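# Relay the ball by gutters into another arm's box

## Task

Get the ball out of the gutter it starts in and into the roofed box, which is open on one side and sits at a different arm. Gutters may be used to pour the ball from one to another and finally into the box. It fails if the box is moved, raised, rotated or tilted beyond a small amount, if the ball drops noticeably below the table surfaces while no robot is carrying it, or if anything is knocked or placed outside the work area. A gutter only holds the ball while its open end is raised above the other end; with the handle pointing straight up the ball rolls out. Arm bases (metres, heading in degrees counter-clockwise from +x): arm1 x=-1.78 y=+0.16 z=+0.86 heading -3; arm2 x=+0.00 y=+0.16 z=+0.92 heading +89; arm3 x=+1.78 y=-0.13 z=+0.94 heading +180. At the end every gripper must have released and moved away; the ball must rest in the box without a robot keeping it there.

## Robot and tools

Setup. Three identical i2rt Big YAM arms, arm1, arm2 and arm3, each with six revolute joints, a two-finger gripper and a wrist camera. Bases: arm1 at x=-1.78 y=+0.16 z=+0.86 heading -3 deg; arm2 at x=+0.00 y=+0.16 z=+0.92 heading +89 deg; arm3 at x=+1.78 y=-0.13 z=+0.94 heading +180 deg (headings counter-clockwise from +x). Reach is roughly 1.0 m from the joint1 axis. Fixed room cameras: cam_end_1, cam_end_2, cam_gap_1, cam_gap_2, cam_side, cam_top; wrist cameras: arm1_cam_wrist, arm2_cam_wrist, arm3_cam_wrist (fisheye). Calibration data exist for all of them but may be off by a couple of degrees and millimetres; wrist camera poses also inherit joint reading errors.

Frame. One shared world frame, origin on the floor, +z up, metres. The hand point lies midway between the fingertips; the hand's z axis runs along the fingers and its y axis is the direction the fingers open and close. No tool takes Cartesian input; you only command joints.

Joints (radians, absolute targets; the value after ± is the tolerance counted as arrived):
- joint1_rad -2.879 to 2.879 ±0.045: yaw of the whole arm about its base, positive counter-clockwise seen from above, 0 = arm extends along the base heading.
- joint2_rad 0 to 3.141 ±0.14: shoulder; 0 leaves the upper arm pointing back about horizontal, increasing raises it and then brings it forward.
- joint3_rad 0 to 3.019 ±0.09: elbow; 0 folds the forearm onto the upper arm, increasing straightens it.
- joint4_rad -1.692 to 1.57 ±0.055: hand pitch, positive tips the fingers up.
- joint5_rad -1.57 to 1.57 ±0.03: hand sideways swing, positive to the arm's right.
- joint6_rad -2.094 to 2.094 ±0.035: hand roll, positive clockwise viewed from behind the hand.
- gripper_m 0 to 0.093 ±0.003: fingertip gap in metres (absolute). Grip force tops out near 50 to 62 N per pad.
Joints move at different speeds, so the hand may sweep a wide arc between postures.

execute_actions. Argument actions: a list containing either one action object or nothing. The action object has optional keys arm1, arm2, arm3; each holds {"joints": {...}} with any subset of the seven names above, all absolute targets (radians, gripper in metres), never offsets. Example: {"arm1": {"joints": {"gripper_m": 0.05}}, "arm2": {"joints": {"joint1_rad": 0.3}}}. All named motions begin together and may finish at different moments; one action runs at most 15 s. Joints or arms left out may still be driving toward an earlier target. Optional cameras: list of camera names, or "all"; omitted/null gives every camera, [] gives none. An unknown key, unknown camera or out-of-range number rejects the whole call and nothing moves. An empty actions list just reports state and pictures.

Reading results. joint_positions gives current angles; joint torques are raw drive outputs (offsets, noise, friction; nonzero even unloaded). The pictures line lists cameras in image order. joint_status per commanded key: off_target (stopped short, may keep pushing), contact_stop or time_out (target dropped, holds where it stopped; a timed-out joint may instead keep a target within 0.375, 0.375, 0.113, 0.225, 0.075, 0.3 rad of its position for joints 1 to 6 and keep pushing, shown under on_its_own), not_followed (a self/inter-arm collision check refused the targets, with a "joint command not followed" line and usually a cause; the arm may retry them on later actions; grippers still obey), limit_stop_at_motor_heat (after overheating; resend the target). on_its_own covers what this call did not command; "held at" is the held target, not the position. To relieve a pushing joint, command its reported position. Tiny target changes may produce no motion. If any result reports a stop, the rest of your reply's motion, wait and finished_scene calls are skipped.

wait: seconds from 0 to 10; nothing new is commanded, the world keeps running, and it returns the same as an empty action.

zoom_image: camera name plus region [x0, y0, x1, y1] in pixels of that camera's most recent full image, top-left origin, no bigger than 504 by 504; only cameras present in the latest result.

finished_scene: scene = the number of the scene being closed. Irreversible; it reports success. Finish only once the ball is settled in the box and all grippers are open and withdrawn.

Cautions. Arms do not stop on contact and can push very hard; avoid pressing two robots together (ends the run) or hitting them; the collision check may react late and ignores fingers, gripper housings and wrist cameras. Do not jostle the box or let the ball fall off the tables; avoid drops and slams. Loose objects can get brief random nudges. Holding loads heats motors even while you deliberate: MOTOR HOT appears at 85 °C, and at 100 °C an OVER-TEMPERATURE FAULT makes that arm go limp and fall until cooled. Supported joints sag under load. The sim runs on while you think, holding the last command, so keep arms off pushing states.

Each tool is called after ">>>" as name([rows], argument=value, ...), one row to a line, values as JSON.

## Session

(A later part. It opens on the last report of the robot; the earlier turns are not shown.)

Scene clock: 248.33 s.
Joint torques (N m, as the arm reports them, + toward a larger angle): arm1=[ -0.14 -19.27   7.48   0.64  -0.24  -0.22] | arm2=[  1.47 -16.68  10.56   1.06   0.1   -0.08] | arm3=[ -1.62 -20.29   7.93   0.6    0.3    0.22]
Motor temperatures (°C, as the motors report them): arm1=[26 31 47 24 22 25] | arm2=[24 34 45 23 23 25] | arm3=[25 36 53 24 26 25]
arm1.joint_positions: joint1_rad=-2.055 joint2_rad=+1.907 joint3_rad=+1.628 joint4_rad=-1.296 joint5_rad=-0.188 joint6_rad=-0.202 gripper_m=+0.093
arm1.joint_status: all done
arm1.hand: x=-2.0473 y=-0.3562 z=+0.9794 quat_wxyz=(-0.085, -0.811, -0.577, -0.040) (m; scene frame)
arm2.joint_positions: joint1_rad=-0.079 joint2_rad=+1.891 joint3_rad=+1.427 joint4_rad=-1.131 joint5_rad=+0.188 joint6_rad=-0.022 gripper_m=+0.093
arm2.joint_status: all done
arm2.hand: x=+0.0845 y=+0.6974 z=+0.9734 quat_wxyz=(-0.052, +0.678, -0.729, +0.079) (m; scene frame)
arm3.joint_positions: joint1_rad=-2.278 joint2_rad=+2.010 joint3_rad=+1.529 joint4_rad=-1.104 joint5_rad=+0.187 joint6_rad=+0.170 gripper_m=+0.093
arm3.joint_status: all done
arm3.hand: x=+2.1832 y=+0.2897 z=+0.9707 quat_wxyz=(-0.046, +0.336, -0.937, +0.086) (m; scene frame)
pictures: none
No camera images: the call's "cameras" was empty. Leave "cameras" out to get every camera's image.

Now close all three grippers.

>>> execute_actions([
  {"arm1":{"joints":{"gripper_m":0.0}},"arm2":{"joints":{"gripper_m":0.0}},"arm3":{"joints":{"gripper_m":0.0}}},
], cameras=["arm1_cam_wrist","arm2_cam_wrist","arm3_cam_wrist"])

Scene clock: 252.20 s.
Joint torques (N m, as the arm reports them, + toward a larger angle): arm1=[  0.01 -19.27   7.45   0.62   0.2   -0.22] | arm2=[  1.97 -16.18  10.29   0.97  -0.15  -0.05] | arm3=[ -0.94 -20.55   7.69   0.7   -0.06   0.12]
Motor temperatures (°C, as the motors report them): arm1=[26 31 47 24 22 25] | arm2=[24 34 45 23 23 25] | arm3=[25 36 53 24 26 25]
arm1.joint_positions: joint1_rad=-2.055 joint2_rad=+1.907 joint3_rad=+1.628 joint4_rad=-1.296 joint5_rad=-0.198 joint6_rad=-0.203 gripper_m=+0.012
arm1.joint_status: gripper_m off_target (ended at +0.012, target +0.000)
arm1.hand: x=-2.0459 y=-0.3570 z=+0.9797 quat_wxyz=(-0.089, -0.811, -0.577, -0.042) (m; scene frame)
arm2.joint_positions: joint1_rad=-0.079 joint2_rad=+1.891 joint3_rad=+1.427 joint4_rad=-1.131 joint5_rad=+0.196 joint6_rad=-0.025 gripper_m=+0.011
arm2.joint_status: gripper_m off_target (ended at +0.011, target +0.000)
arm2.hand: x=+0.0859 y=+0.6975 z=+0.9736 quat_wxyz=(-0.055, +0.679, -0.727, +0.082) (m; scene frame)
arm3.joint_positions: joint1_rad=-2.278 joint2_rad=+2.009 joint3_rad=+1.529 joint4_rad=-1.104 joint5_rad=+0.198 joint6_rad=+0.173 gripper_m=+0.012
arm3.joint_status: gripper_m off_target (ended at +0.012, target +0.000)
arm3.hand: x=+2.1848 y=+0.2885 z=+0.9717 quat_wxyz=(-0.049, +0.334, -0.937, +0.090) (m; scene frame)
pictures: arm1_cam_wrist, arm2_cam_wrist, arm3_cam_wrist
camera_calibration (this result's frames):
arm1_cam_wrist: T_world_to_cam=[[-0.931261, 0.314523, -0.183926, -1.61472], [0.173778, 0.827102, 0.534513, 0.13404], [0.320242, 0.465809, -0.824904, 1.75828], [0, 0, 0, 1]] pos_world=[-2.09009, -0.422022, 1.08178]
arm2_cam_wrist: T_world_to_cam=[[0.981259, -0.0647106, 0.181503, -0.215394], [-0.161584, -0.789504, 0.592093, -0.00469368], [0.104983, -0.610325, -0.785164, 1.30606], [0, 0, 0, 1]] pos_world=[0.0734854, 0.779475, 1.06734]
arm3_cam_wrist: T_world_to_cam=[[0.606905, -0.769886, 0.197337, -1.29515], [-0.722693, -0.431258, 0.540122, 1.18614], [-0.330728, -0.470417, -0.818124, 1.77483], [0, 0, 0, 1]] pos_world=[2.23024, 0.349328, 1.06695]
Images, in order (width x height): arm1_cam_wrist 616x616, arm2_cam_wrist 616x616, arm3_cam_wrist 616x616.

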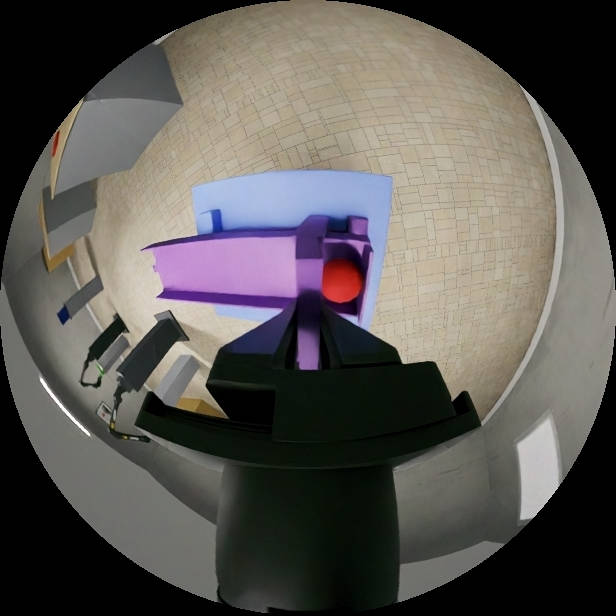

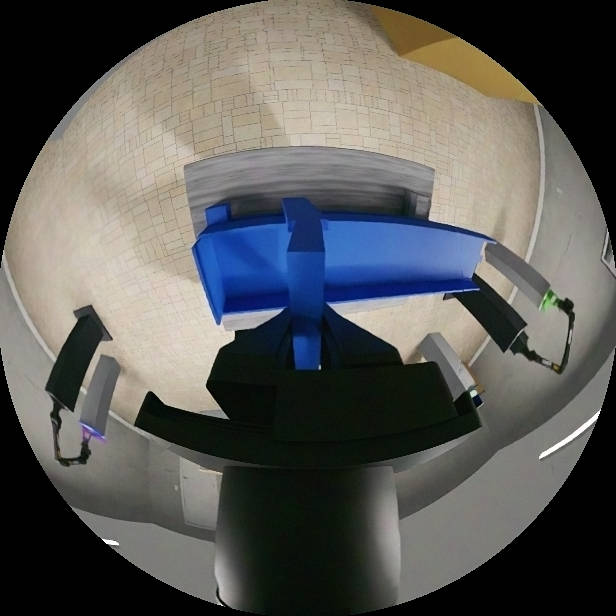

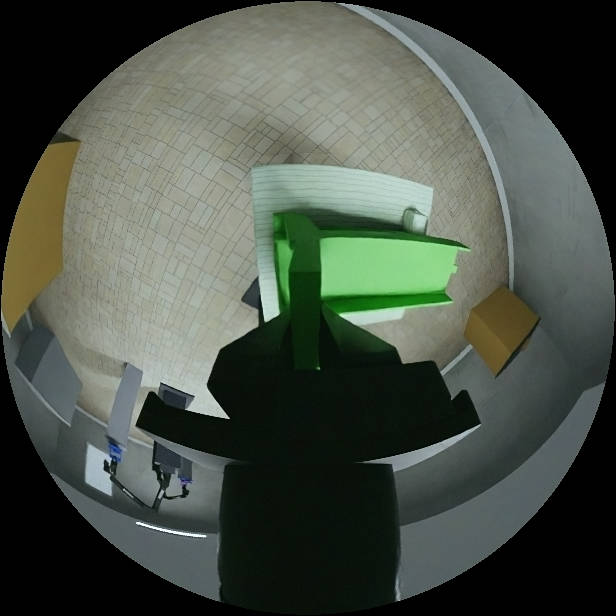

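>>> zoom_image(camera="arm2_cam_wrist", region=[180, 180, 520, 340])

>>> zoom_image(camera="arm1_cam_wrist", region=[120, 190, 400, 330])

>>> zoom_image(camera="arm3_cam_wrist", region=[230, 190, 500, 330])

Region (180, 180, 520, 340) of arm2_cam_wrist's 616x616 image, scaled by 1.482, with more detail than that image has; it fills the top 237 rows of this view, and the rest is white.

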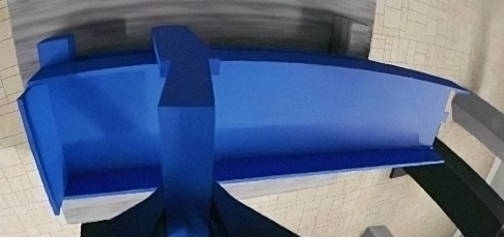

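Region (120, 190, 400, 330) of arm1_cam_wrist's 616x616 image, scaled by 1.800, with more detail than that image has.

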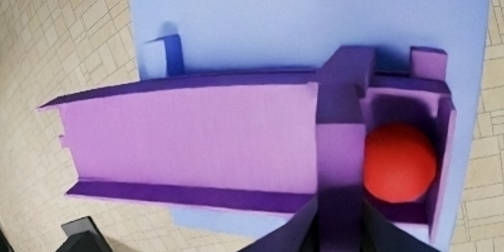

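Region (230, 190, 500, 330) of arm3_cam_wrist's 616x616 image, scaled by 1.867, with more detail than that image has; it fills the top 261 rows of this view, and the rest is white.

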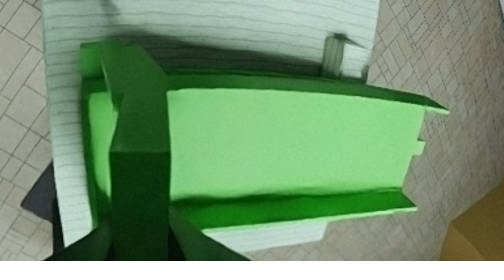

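>>> execute_actions([
  {"arm1":{"joints":{"joint2_rad":1.83}},"arm2":{"joints":{"joint2_rad":1.65}},"arm3":{"joints":{"joint2_rad":1.78}}},
], cameras=["arm1_cam_wrist","cam_side"])

Scene clock: 311.83 s.
Joint torques (N m, as the arm reports them, + toward a larger angle): arm1=[ -0.25 -22.37   7.69   0.72  -0.26  -0.21] | arm2=[  1.46 -14.84  12.67   1.41   0.15  -0.05] | arm3=[ -1.26 -19.73   9.32   1.35   0.33   0.14]
Motor temperatures (°C, as the motors report them): arm1=[26 32 45 24 22 25] | arm2=[24 35 44 23 23 25] | arm3=[25 37 52 24 26 25]
arm1.joint_positions: joint1_rad=-2.054 joint2_rad=+1.850 joint3_rad=+1.628 joint4_rad=-1.295 joint5_rad=-0.188 joint6_rad=-0.203 gripper_m=+0.012
arm1.joint_status: all done
arm1.hand: x=-2.0468 y=-0.3565 z=+1.0112 quat_wxyz=(-0.097, -0.809, -0.580, -0.013) (m; scene frame)
arm2.joint_positions: joint1_rad=-0.079 joint2_rad=+1.643 joint3_rad=+1.418 joint4_rad=-1.130 joint5_rad=+0.186 joint6_rad=-0.025 gripper_m=+0.011
arm2.joint_status: all done
arm2.hand: x=+0.0846 y=+0.6979 z=+1.0993 quat_wxyz=(-0.140, +0.667, -0.731, -0.001) (m; scene frame)
arm3.joint_positions: joint1_rad=-2.279 joint2_rad=+1.781 joint3_rad=+1.521 joint4_rad=-1.102 joint5_rad=+0.188 joint6_rad=+0.173 gripper_m=+0.012
arm3.joint_status: all done
arm3.hand: x=+2.1870 y=+0.2944 z=+1.0971 quat_wxyz=(-0.143, +0.322, -0.935, +0.032) (m; scene frame)
pictures: arm1_cam_wrist, cam_side
camera_calibration (this result's frames):
arm1_cam_wrist: T_world_to_cam=[[-0.938293, 0.305503, -0.162091, -1.64961], [0.192341, 0.850489, 0.489564, 0.208798], [0.28742, 0.428178, -0.856769, 1.73594], [0, 0, 0, 1]] pos_world=[-2.08692, -0.416911, 1.11769]
Images, in order (width x height): arm1_cam_wrist 616x616, cam_side 672x504.

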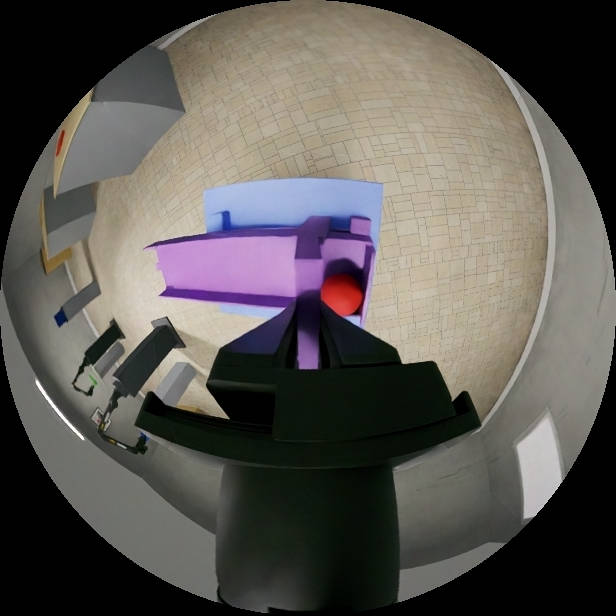

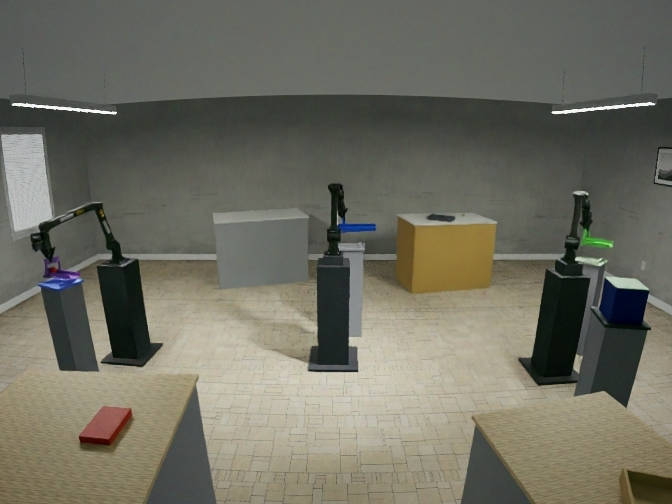

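>>> execute_actions([
  {"arm1":{"joints":{"joint2_rad":1.68,"joint5_rad":-0.5}}},
], cameras=["arm1_cam_wrist","cam_side"])

Scene clock: 319.80 s.
Joint torques (N m, as the arm reports them, + toward a larger angle): arm1=[ -0.14 -17.95   8.72   0.9   -0.7   -0.21] | arm2=[  1.38 -14.79  12.46   1.42   0.15  -0.04] | arm3=[ -1.02 -19.86   9.27   1.18   0.27   0.15]
Motor temperatures (°C, as the motors report them): arm1=[26 33 45 24 23 25] | arm2=[24 34 45 23 23 25] | arm3=[25 36 52 24 26 25]
arm1.joint_positions: joint1_rad=-2.054 joint2_rad=+1.679 joint3_rad=+1.619 joint4_rad=-1.295 joint5_rad=-0.493 joint6_rad=-0.205 gripper_m=+0.012
arm1.joint_status: all done
arm1.hand: x=-1.9957 y=-0.3668 z=+1.1184 quat_wxyz=(-0.264, -0.769, -0.582, -0.002) (m; scene frame)
arm2.joint_positions: joint1_rad=-0.079 joint2_rad=+1.643 joint3_rad=+1.418 joint4_rad=-1.130 joint5_rad=+0.186 joint6_rad=-0.025 gripper_m=+0.011
arm2.joint_status: not commanded
arm2.hand: x=+0.0846 y=+0.6979 z=+1.0993 quat_wxyz=(-0.140, +0.667, -0.731, -0.001) (m; scene frame)
arm3.joint_positions: joint1_rad=-2.279 joint2_rad=+1.781 joint3_rad=+1.521 joint4_rad=-1.102 joint5_rad=+0.188 joint6_rad=+0.173 gripper_m=+0.012
arm3.joint_status: not commanded
arm3.hand: x=+2.1870 y=+0.2944 z=+1.0971 quat_wxyz=(-0.143, +0.322, -0.935, +0.032) (m; scene frame)
pictures: arm1_cam_wrist, cam_side
camera_calibration (this result's frames):
arm1_cam_wrist: T_world_to_cam=[[-0.898571, 0.182637, -0.399016, -1.28196], [0.0871235, 0.965424, 0.245694, 0.260128], [0.430093, 0.186009, -0.883414, 2.04323], [0, 0, 0, 1]] pos_world=[-2.05337, -0.397061, 1.22958]
Images, in order (width x height): arm1_cam_wrist 616x616, cam_side 672x504.

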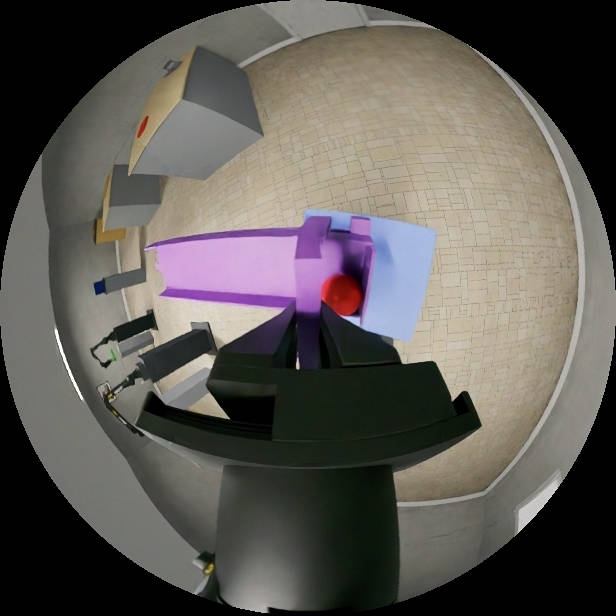

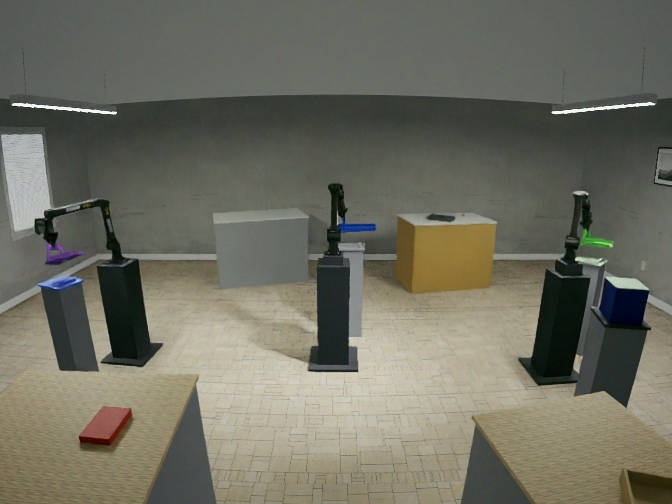

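>>> execute_actions([
  {"arm1":{"joints":{"joint2_rad":1.6,"joint4_rad":-1.1,"joint6_rad":1.571}},"arm2":{"joints":{"joint1_rad":1.587,"joint2_rad":1.35,"joint3_rad":1.45,"joint4_rad":-1.25,"joint5_rad":0,"joint6_rad":-1.571}},"arm3":{"joints":{"joint2_rad":1.3,"joint3_rad":1.4,"joint4_rad":-1.3,"joint5_rad":0,"joint6_rad":-1.571}}},
], cameras=["arm1_cam_wrist","cam_side","cam_top"])

Scene clock: 356.37 s.
Joint torques (N m, as the arm reports them, + toward a larger angle): arm1=[ -0.2  -18.87   8.99   1.62  -0.59  -0.11] | arm2=[  1.13 -12.36  13.9    0.59  -0.08  -0.04] | arm3=[ -1.16 -11.38  10.65   0.73  -0.05  -0.03]
Motor temperatures (°C, as the motors report them): arm1=[26 32 48 24 23 25] | arm2=[24 34 47 23 23 25] | arm3=[25 36 54 24 26 25]
arm1.joint_positions: joint1_rad=-2.054 joint2_rad=+1.616 joint3_rad=+1.619 joint4_rad=-1.124 joint5_rad=-0.493 joint6_rad=+1.563 gripper_m=+0.012
arm1.joint_status: all done
arm1.hand: x=-2.0094 y=-0.3898 z=+1.1658 quat_wxyz=(-0.272, -0.927, +0.194, -0.171) (m; scene frame)
arm2.joint_positions: joint1_rad=+1.594 joint2_rad=+1.367 joint3_rad=+1.422 joint4_rad=-1.239 joint5_rad=-0.003 joint6_rad=-1.563 gripper_m=+0.011
arm2.joint_status: all done
arm2.hand: x=-0.4855 y=+0.1599 z=+1.2292 quat_wxyz=(-0.134, +0.695, +0.693, -0.139) (m; scene frame)
arm3.joint_positions: joint1_rad=-2.279 joint2_rad=+1.313 joint3_rad=+1.370 joint4_rad=-1.297 joint5_rad=+0.000 joint6_rad=-1.560 gripper_m=+0.012
arm3.joint_status: all done
arm3.hand: x=+2.0729 y=+0.2135 z=+1.2474 quat_wxyz=(-0.157, +0.922, -0.349, +0.062) (m; scene frame)
pictures: arm1_cam_wrist, cam_side, cam_top
camera_calibration (this result's frames):
arm1_cam_wrist: T_world_to_cam=[[0.446541, 0.783424, -0.432259, 1.70472], [0.587013, 0.108101, 0.802328, 0.293195], [0.675291, -0.612014, -0.411609, 1.72682], [0, 0, 0, 1]] pos_world=[-2.09944, -0.310374, 1.21241]
Images, in order (width x height): arm1_cam_wrist 616x616, cam_side 672x504, cam_top 672x504.

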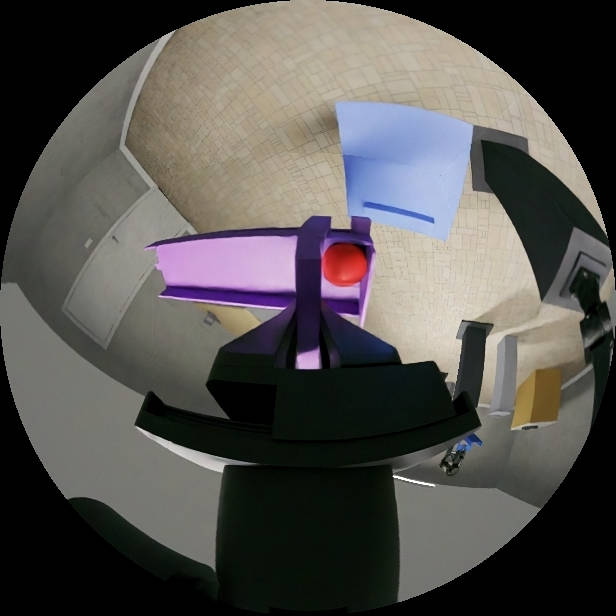

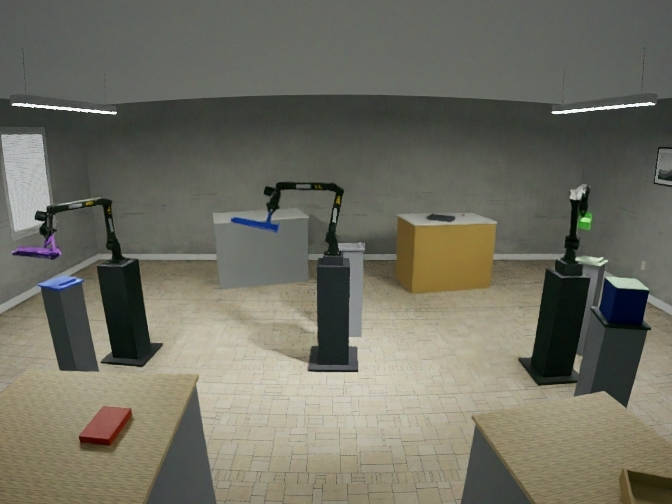

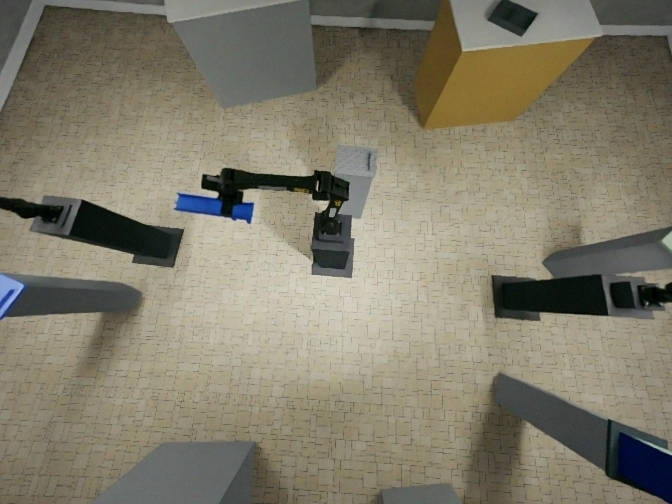

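Measure blue gutter in side view.

>>> zoom_image(camera="cam_side", region=[220, 175, 350, 265])

Region (220, 175, 350, 265) of cam_side's 672x504 image, scaled by 3.877, with more detail than that image has; it fills the top 349 rows of this view, and the rest is white.

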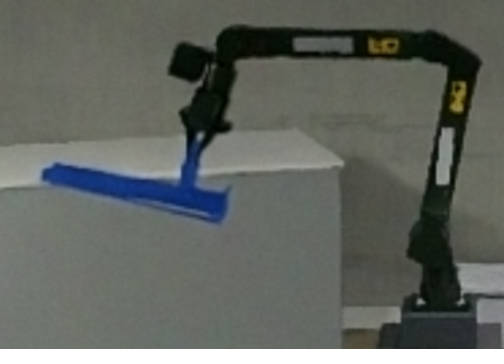

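>>> execute_actions([
  {"arm1":{"joints":{"joint3_rad":1.8,"joint4_rad":-0.9,"joint5_rad":0}},"arm2":{"joints":{"joint2_rad":2.0,"joint3_rad":1.62,"joint4_rad":-0.70}},"arm3":{"joints":{"joint1_rad":-0.6,"joint2_rad":1.0,"joint3_rad":1.2,"joint4_rad":-1.3}}},
], cameras=["arm1_cam_wrist","cam_side"])

>>> execute_actions([
  {"arm1":{"joints":{"joint1_rad":0.055,"joint2_rad":1.805,"joint3_rad":1.95,"joint4_rad":-0.85}}},
], cameras=["arm1_cam_wrist","cam_side","cam_gap_1","cam_top"])

Scene clock: 416.37 s.
Joint torques (N m, as the arm reports them, + toward a larger angle): arm1=[ -0.24 -19.35  12.98   2.06   0.13  -0.16] | arm2=[  1.24 -22.32  13.8    2.08  -0.09  -0.05] | arm3=[ 0.45 -7.07  9.33  0.86 -0.06  0.02]
Motor temperatures (°C, as the motors report them): arm1=[26 33 50 24 23 25] | arm2=[24 34 50 23 23 25] | arm3=[25 34 56 24 26 25]
arm1.joint_positions: joint1_rad=-2.053 joint2_rad=+1.615 joint3_rad=+1.742 joint4_rad=-0.925 joint5_rad=-0.001 joint6_rad=+1.566 gripper_m=+0.012
arm1.joint_status: all done
arm1.hand: x=-2.1146 y=-0.4090 z=+1.2399 quat_wxyz=(-0.363, -0.894, +0.242, +0.100) (m; scene frame)
arm2.joint_positions: joint1_rad=+1.594 joint2_rad=+2.025 joint3_rad=+1.582 joint4_rad=-0.726 joint5_rad=-0.002 joint6_rad=-1.565 gripper_m=+0.011
arm2.joint_status: all done
arm2.hand: x=-0.6903 y=+0.1583 z=+0.9721 quat_wxyz=(-0.139, +0.693, +0.693, -0.144) (m; scene frame)
arm3.joint_positions: joint1_rad=-0.605 joint2_rad=+1.012 joint3_rad=+1.190 joint4_rad=-1.300 joint5_rad=-0.001 joint6_rad=-1.562 gripper_m=+0.012
arm3.joint_status: all done
arm3.hand: x=+1.4801 y=+0.0795 z=+1.2707 quat_wxyz=(-0.195, +0.867, +0.448, -0.098) (m; scene frame)
pictures: arm1_cam_wrist, cam_side
camera_calibration (this result's frames):
arm1_cam_wrist: T_world_to_cam=[[0.360329, 0.626527, -0.691106, 1.87321], [0.90915, -0.0700123, 0.410542, 1.39176], [0.20883, -0.776249, -0.594834, 0.990262], [0, 0, 0, 1]] pos_world=[-2.14709, -0.307488, 1.31225]
Images, in order (width x height): arm1_cam_wrist 616x616, cam_side 672x504.

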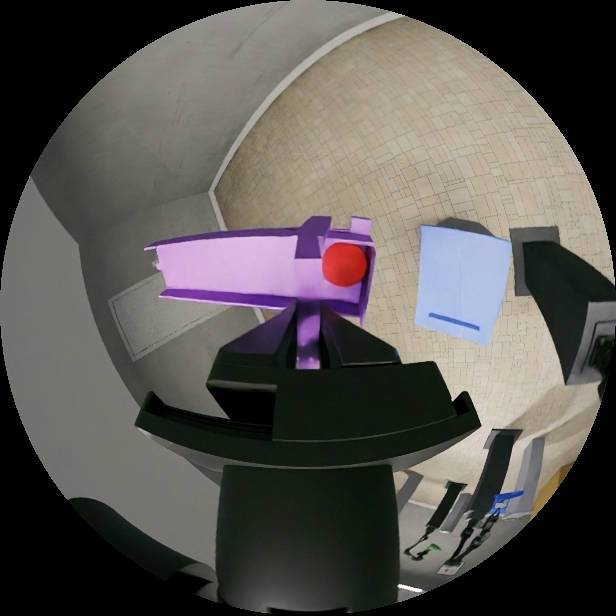

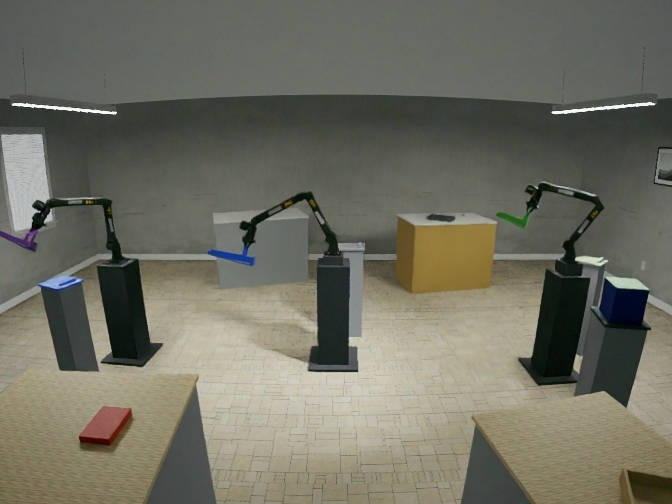

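Scene clock: 418.77 s.
Joint torques (N m, as the arm reports them, + toward a larger angle): arm1=[ -0.89 -25.97  13.18   1.7    0.1   -0.16] | arm2=[  1.24 -22.29  13.81   2.11  -0.08  -0.04] | arm3=[ 0.41 -7.02  9.41  0.88 -0.02  0.  ]
Motor temperatures (°C, as the motors report them): arm1=[26 33 52 25 23 25] | arm2=[24 35 50 23 23 25] | arm3=[25 33 56 24 26 25]
arm1.joint_positions: joint1_rad=+0.057 joint2_rad=+1.844 joint3_rad=+1.889 joint4_rad=-0.865 joint5_rad=+0.000 joint6_rad=+1.566 gripper_m=+0.012
arm1.joint_status: all done
arm1.hand: x=-1.0413 y=+0.1594 z=+1.1756 quat_wxyz=(-0.259, -0.655, -0.661, -0.259) (m; scene frame)
arm2.joint_positions: joint1_rad=+1.594 joint2_rad=+2.025 joint3_rad=+1.582 joint4_rad=-0.726 joint5_rad=-0.002 joint6_rad=-1.565 gripper_m=+0.011
arm2.joint_status: not commanded
arm2.hand: x=-0.6903 y=+0.1583 z=+0.9721 quat_wxyz=(-0.139, +0.693, +0.693, -0.144) (m; scene frame)
arm3.joint_positions: joint1_rad=-0.605 joint2_rad=+1.012 joint3_rad=+1.190 joint4_rad=-1.300 joint5_rad=-0.001 joint6_rad=-1.562 gripper_m=+0.012
arm3.joint_status: not commanded
arm3.hand: x=+1.4801 y=+0.0795 z=+1.2707 quat_wxyz=(-0.195, +0.867, +0.448, -0.098) (m; scene frame)
pictures: arm1_cam_wrist, cam_gap_1, cam_side, cam_top
camera_calibration (this result's frames):
arm1_cam_wrist: T_world_to_cam=[[-0.737883, -0.0124301, -0.674814, 0.0250719], [-0.396788, 0.816789, 0.418827, -1.02882], [0.545974, 0.576803, -0.607627, 1.31953], [0, 0, 0, 1]] pos_world=[-1.11015, 0.0795332, 1.2496]
Images, in order (width x height): arm1_cam_wrist 616x616, cam_gap_1 672x504, cam_side 672x504, cam_top 672x504.

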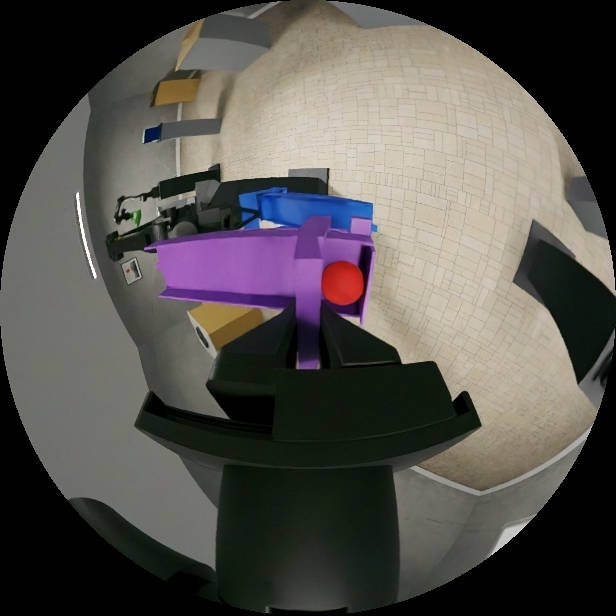

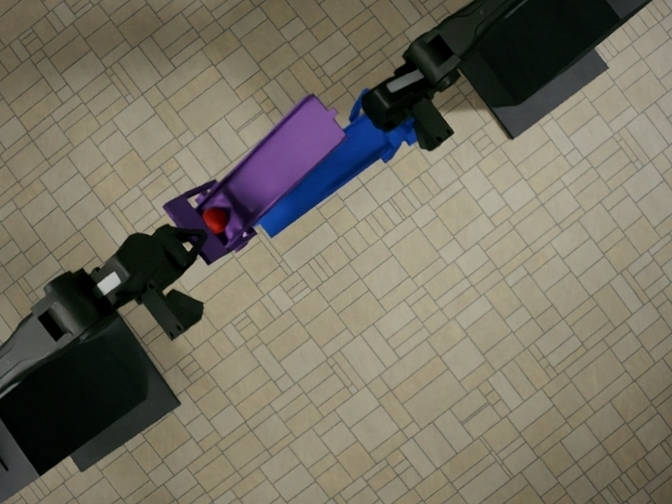

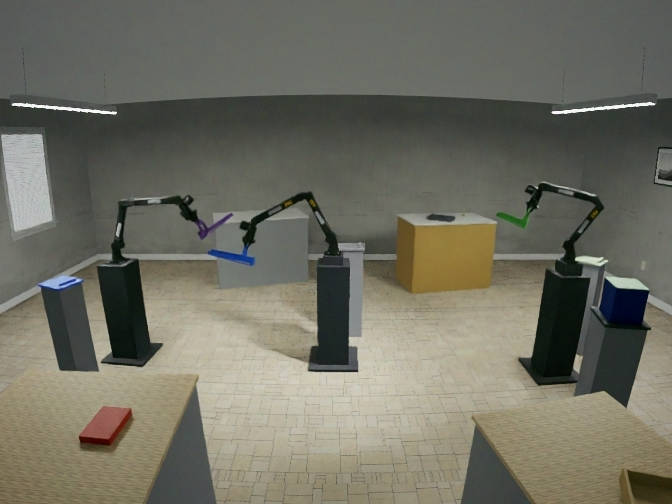

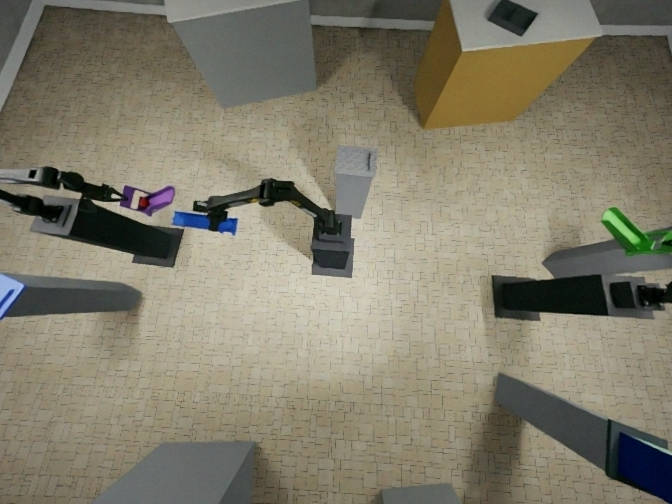

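>>> zoom_image(camera="cam_side", region=[160, 185, 290, 275])

Region (160, 185, 290, 275) of cam_side's 672x504 image, scaled by 3.877, with more detail than that image has; it fills the top 349 rows of this view, and the rest is white.

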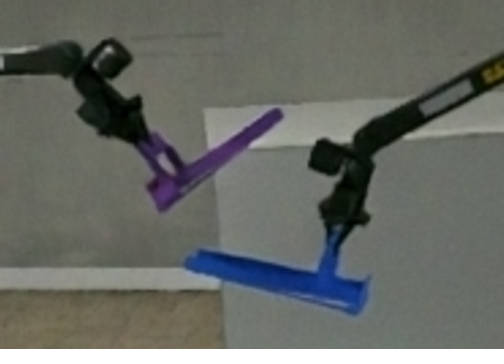

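>>> execute_actions([
  {"arm1":{"joints":{"joint4_rad":-1.27}}},
], cameras=["arm1_cam_wrist"])

>>> execute_actions([
  {"arm2":{"joints":{"joint2_rad":2.10,"joint3_rad":1.80,"joint4_rad":-0.79}}},
], cameras=["arm1_cam_wrist","cam_side","cam_gap_1"])

Scene clock: 465.20 s.
Joint torques (N m, as the arm reports them, + toward a larger angle): arm1=[ -0.86 -24.99  12.75   0.44   0.1   -0.13] | arm2=[  1.24 -22.29  13.79   2.07  -0.09  -0.04] | arm3=[ 0.43 -7.25  9.44  0.74  0.01 -0.01]
Motor temperatures (°C, as the motors report them): arm1=[26 37 64 25 23 25] | arm2=[24 39 50 24 23 25] | arm3=[25 32 54 24 26 25]
arm1.joint_positions: joint1_rad=+0.057 joint2_rad=+1.843 joint3_rad=+1.889 joint4_rad=-1.264 joint5_rad=+0.000 joint6_rad=+1.566 gripper_m=+0.012
arm1.joint_status: all done
arm1.hand: x=-1.1244 y=+0.1590 z=+1.1252 quat_wxyz=(-0.124, -0.693, -0.699, -0.124) (m; scene frame)
arm2.joint_positions: joint1_rad=+1.594 joint2_rad=+2.025 joint3_rad=+1.582 joint4_rad=-0.726 joint5_rad=-0.002 joint6_rad=-1.565 gripper_m=+0.011
arm2.joint_status: not commanded
arm2.hand: x=-0.6903 y=+0.1583 z=+0.9721 quat_wxyz=(-0.139, +0.693, +0.693, -0.144) (m; scene frame)
arm3.joint_positions: joint1_rad=-0.605 joint2_rad=+1.012 joint3_rad=+1.190 joint4_rad=-1.300 joint5_rad=-0.001 joint6_rad=-1.562 gripper_m=+0.012
arm3.joint_status: not commanded
arm3.hand: x=+1.4801 y=+0.0795 z=+1.2707 quat_wxyz=(-0.195, +0.867, +0.448, -0.098) (m; scene frame)
pictures: arm1_cam_wrist
camera_calibration (this result's frames):
arm1_cam_wrist: T_world_to_cam=[[-0.941703, -0.0134288, -0.336177, -0.680317], [-0.203829, 0.817731, 0.538303, -0.957982], [0.267674, 0.575445, -0.772796, 1.20766], [0, 0, 0, 1]] pos_world=[-1.15918, 0.0792939, 1.22025]
Images, in order (width x height): arm1_cam_wrist 616x616.

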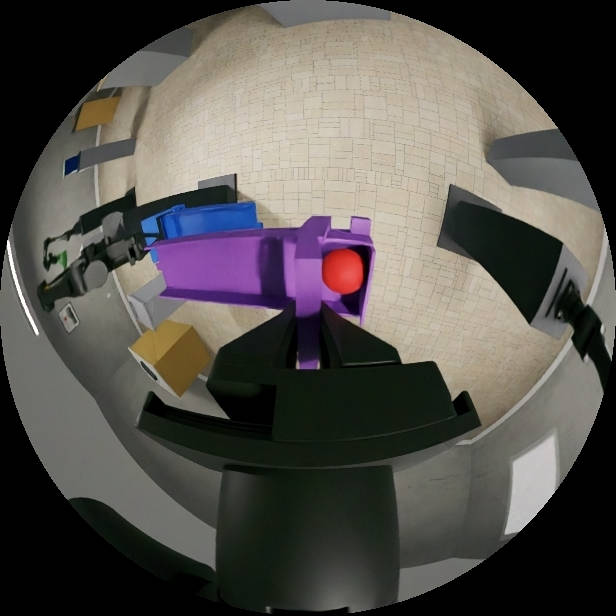

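Scene clock: 466.23 s.
Joint torques (N m, as the arm reports them, + toward a larger angle): arm1=[ -0.86 -25.05  12.72   0.42   0.1   -0.13] | arm2=[  1.22 -22.1   15.7    0.74  -0.09  -0.04] | arm3=[ 0.84 -7.55  9.5   1.03  0.01 -0.01]
Motor temperatures (°C, as the motors report them): arm1=[26 37 64 25 23 25] | arm2=[24 39 50 24 23 25] | arm3=[25 32 54 24 26 25]
arm1.joint_positions: joint1_rad=+0.057 joint2_rad=+1.843 joint3_rad=+1.889 joint4_rad=-1.264 joint5_rad=+0.000 joint6_rad=+1.566 gripper_m=+0.012
arm1.joint_status: not commanded
arm1.hand: x=-1.1244 y=+0.1590 z=+1.1252 quat_wxyz=(-0.124, -0.693, -0.699, -0.124) (m; scene frame)
arm2.joint_positions: joint1_rad=+1.594 joint2_rad=+2.096 joint3_rad=+1.747 joint4_rad=-0.780 joint5_rad=-0.002 joint6_rad=-1.565 gripper_m=+0.011
arm2.joint_status: all done
arm2.hand: x=-0.7344 y=+0.1581 z=+0.9921 quat_wxyz=(-0.153, +0.690, +0.690, -0.158) (m; scene frame)
arm3.joint_positions: joint1_rad=-0.605 joint2_rad=+1.012 joint3_rad=+1.190 joint4_rad=-1.300 joint5_rad=-0.001 joint6_rad=-1.562 gripper_m=+0.012
arm3.joint_status: not commanded
arm3.hand: x=+1.4801 y=+0.0795 z=+1.2707 quat_wxyz=(-0.195, +0.867, +0.448, -0.098) (m; scene frame)
pictures: arm1_cam_wrist, cam_gap_1, cam_side
camera_calibration (this result's frames):
arm1_cam_wrist: T_world_to_cam=[[-0.941703, -0.0134288, -0.336177, -0.680317], [-0.203829, 0.817731, 0.538303, -0.957982], [0.267674, 0.575445, -0.772796, 1.20766], [0, 0, 0, 1]] pos_world=[-1.15918, 0.0792939, 1.22025]
Images, in order (width x height): arm1_cam_wrist 616x616, cam_gap_1 672x504, cam_side 672x504.

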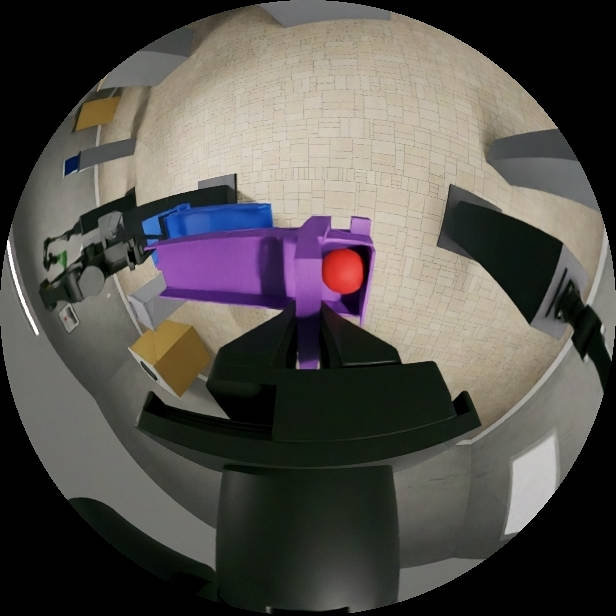

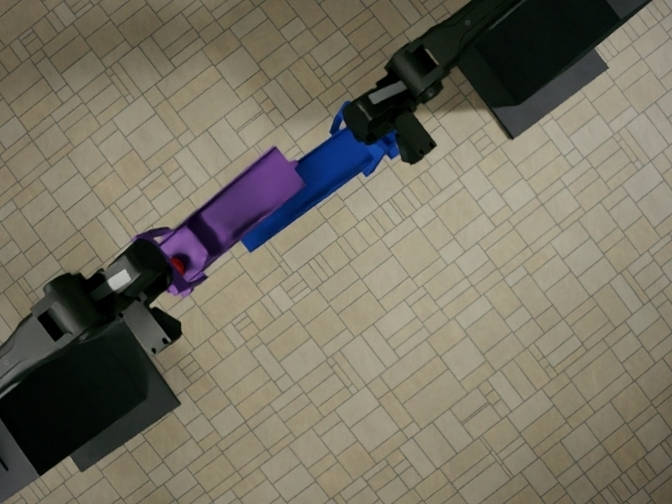

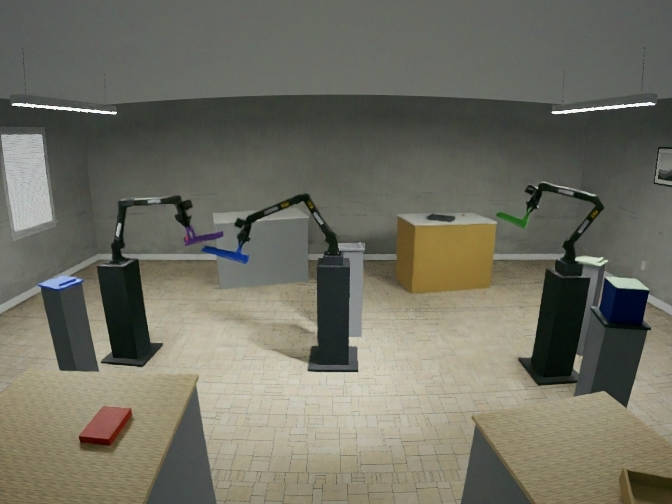

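>>> zoom_image(camera="cam_side", region=[170, 200, 270, 275])

Region (170, 200, 270, 275) of cam_side's 672x504 image, scaled by 5.040, with more detail than that image has; it fills the top 378 rows of this view, and the rest is white.

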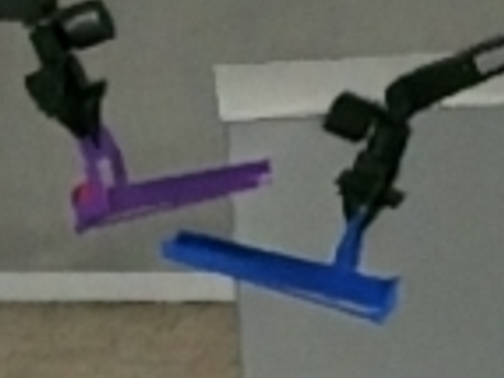

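>>> execute_actions([
  {"arm2":{"joints":{"joint2_rad":2.135}}},
], cameras=["cam_side"])

Scene clock: 490.17 s.
Joint torques (N m, as the arm reports them, + toward a larger angle): arm1=[ -0.92 -24.99  12.72   0.41   0.11  -0.13] | arm2=[  1.26 -21.44  15.38   0.84  -0.08  -0.04] | arm3=[ 1.11 -6.76  9.12  0.78  0.01  0.  ]
Motor temperatures (°C, as the motors report them): arm1=[26 37 65 24 23 25] | arm2=[24 39 53 23 23 25] | arm3=[25 31 54 24 26 25]
arm1.joint_positions: joint1_rad=+0.057 joint2_rad=+1.843 joint3_rad=+1.889 joint4_rad=-1.264 joint5_rad=+0.000 joint6_rad=+1.566 gripper_m=+0.012
arm1.joint_status: not commanded
arm1.hand: x=-1.1244 y=+0.1590 z=+1.1252 quat_wxyz=(-0.124, -0.693, -0.699, -0.124) (m; scene frame)
arm2.joint_positions: joint1_rad=+1.594 joint2_rad=+2.129 joint3_rad=+1.747 joint4_rad=-0.780 joint5_rad=-0.002 joint6_rad=-1.565 gripper_m=+0.011
arm2.joint_status: all done
arm2.hand: x=-0.7320 y=+0.1580 z=+0.9685 quat_wxyz=(-0.141, +0.693, +0.692, -0.146) (m; scene frame)
arm3.joint_positions: joint1_rad=-0.605 joint2_rad=+1.012 joint3_rad=+1.190 joint4_rad=-1.300 joint5_rad=-0.001 joint6_rad=-1.562 gripper_m=+0.012
arm3.joint_status: not commanded
arm3.hand: x=+1.4801 y=+0.0795 z=+1.2707 quat_wxyz=(-0.195, +0.867, +0.448, -0.098) (m; scene frame)
pictures: cam_side
Images, in order (width x height): cam_side 672x504.

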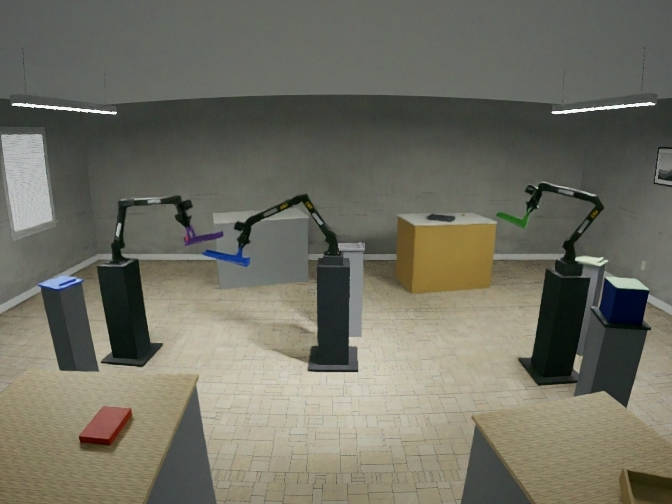

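>>> execute_actions([
  {"arm1":{"joints":{"joint4_rad":-1.42}}},
], cameras=["arm1_cam_wrist","cam_side","cam_gap_1"])

Scene clock: 507.10 s.
Joint torques (N m, as the arm reports them, + toward a larger angle): arm1=[ -0.75 -24.84  12.53   0.07   0.1   -0.11] | arm2=[  1.17 -21.67  15.43   0.64  -0.09  -0.05] | arm3=[ 0.   -7.56  9.4   1.01  0.03 -0.02]
Motor temperatures (°C, as the motors report them): arm1=[26 38 66 24 23 25] | arm2=[24 39 54 23 23 25] | arm3=[25 31 54 24 26 25]
arm1.joint_positions: joint1_rad=+0.057 joint2_rad=+1.843 joint3_rad=+1.889 joint4_rad=-1.412 joint5_rad=+0.000 joint6_rad=+1.566 gripper_m=+0.012
arm1.joint_status: all done
arm1.hand: x=-1.1594 y=+0.1588 z=+1.1155 quat_wxyz=(-0.072, -0.700, -0.707, -0.072) (m; scene frame)
arm2.joint_positions: joint1_rad=+1.594 joint2_rad=+2.129 joint3_rad=+1.747 joint4_rad=-0.780 joint5_rad=-0.002 joint6_rad=-1.565 gripper_m=+0.011
arm2.joint_status: not commanded
arm2.hand: x=-0.7320 y=+0.1580 z=+0.9685 quat_wxyz=(-0.141, +0.693, +0.692, -0.146) (m; scene frame)
arm3.joint_positions: joint1_rad=-0.605 joint2_rad=+1.012 joint3_rad=+1.190 joint4_rad=-1.300 joint5_rad=-0.001 joint6_rad=-1.562 gripper_m=+0.012
arm3.joint_status: not commanded
arm3.hand: x=+1.4801 y=+0.0795 z=+1.2707 quat_wxyz=(-0.195, +0.867, +0.448, -0.098) (m; scene frame)
pictures: arm1_cam_wrist, cam_gap_1, cam_side
camera_calibration (this result's frames):
arm1_cam_wrist: T_world_to_cam=[[-0.980908, -0.0136215, -0.193992, -0.92059], [-0.122476, 0.818128, 0.561842, -0.891741], [0.151058, 0.574875, -0.804177, 1.1095], [0, 0, 0, 1]] pos_world=[-1.17983, 0.0791931, 1.21467]
Images, in order (width x height): arm1_cam_wrist 616x616, cam_gap_1 672x504, cam_side 672x504.

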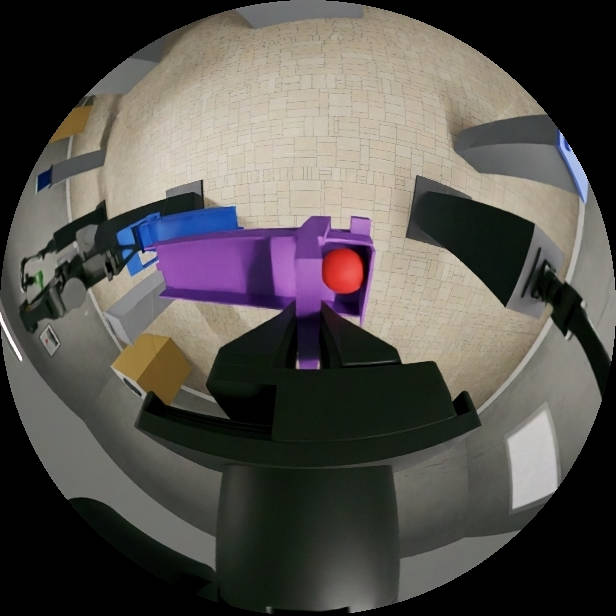

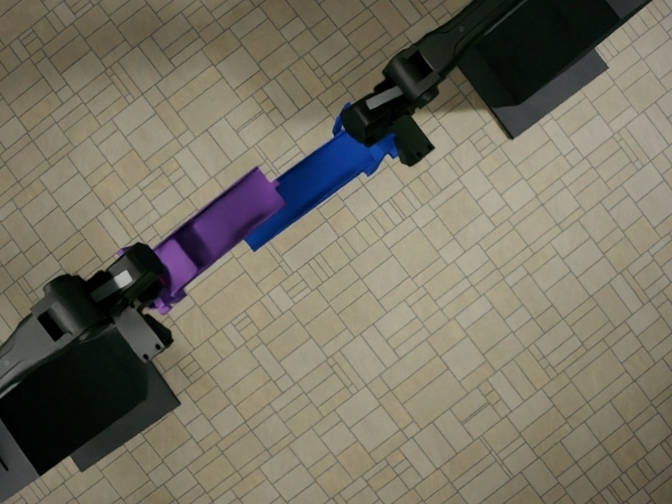

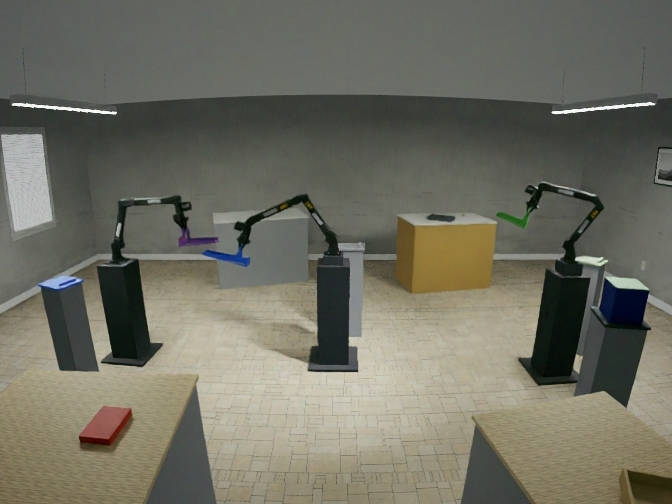

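>>> zoom_image(camera="cam_gap_1", region=[120, 100, 420, 320])

>>> zoom_image(camera="cam_side", region=[170, 200, 270, 275])

Region (120, 100, 420, 320) of cam_gap_1's 672x504 image, scaled by 1.680, with more detail than that image has; it fills the top 370 rows of this view, and the rest is white.

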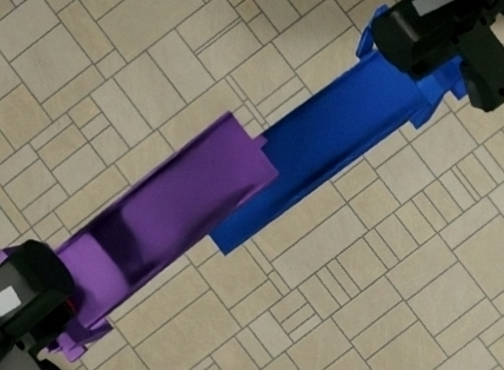

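Region (170, 200, 270, 275) of cam_side's 672x504 image, scaled by 5.040, with more detail than that image has; it fills the top 378 rows of this view, and the rest is white.

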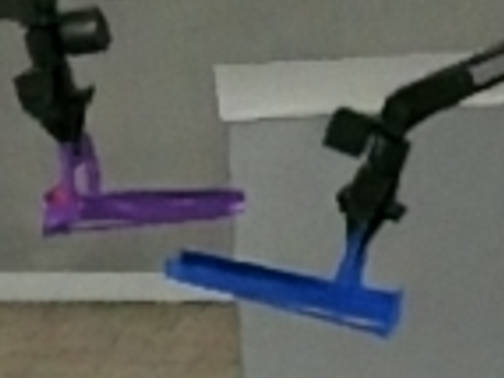

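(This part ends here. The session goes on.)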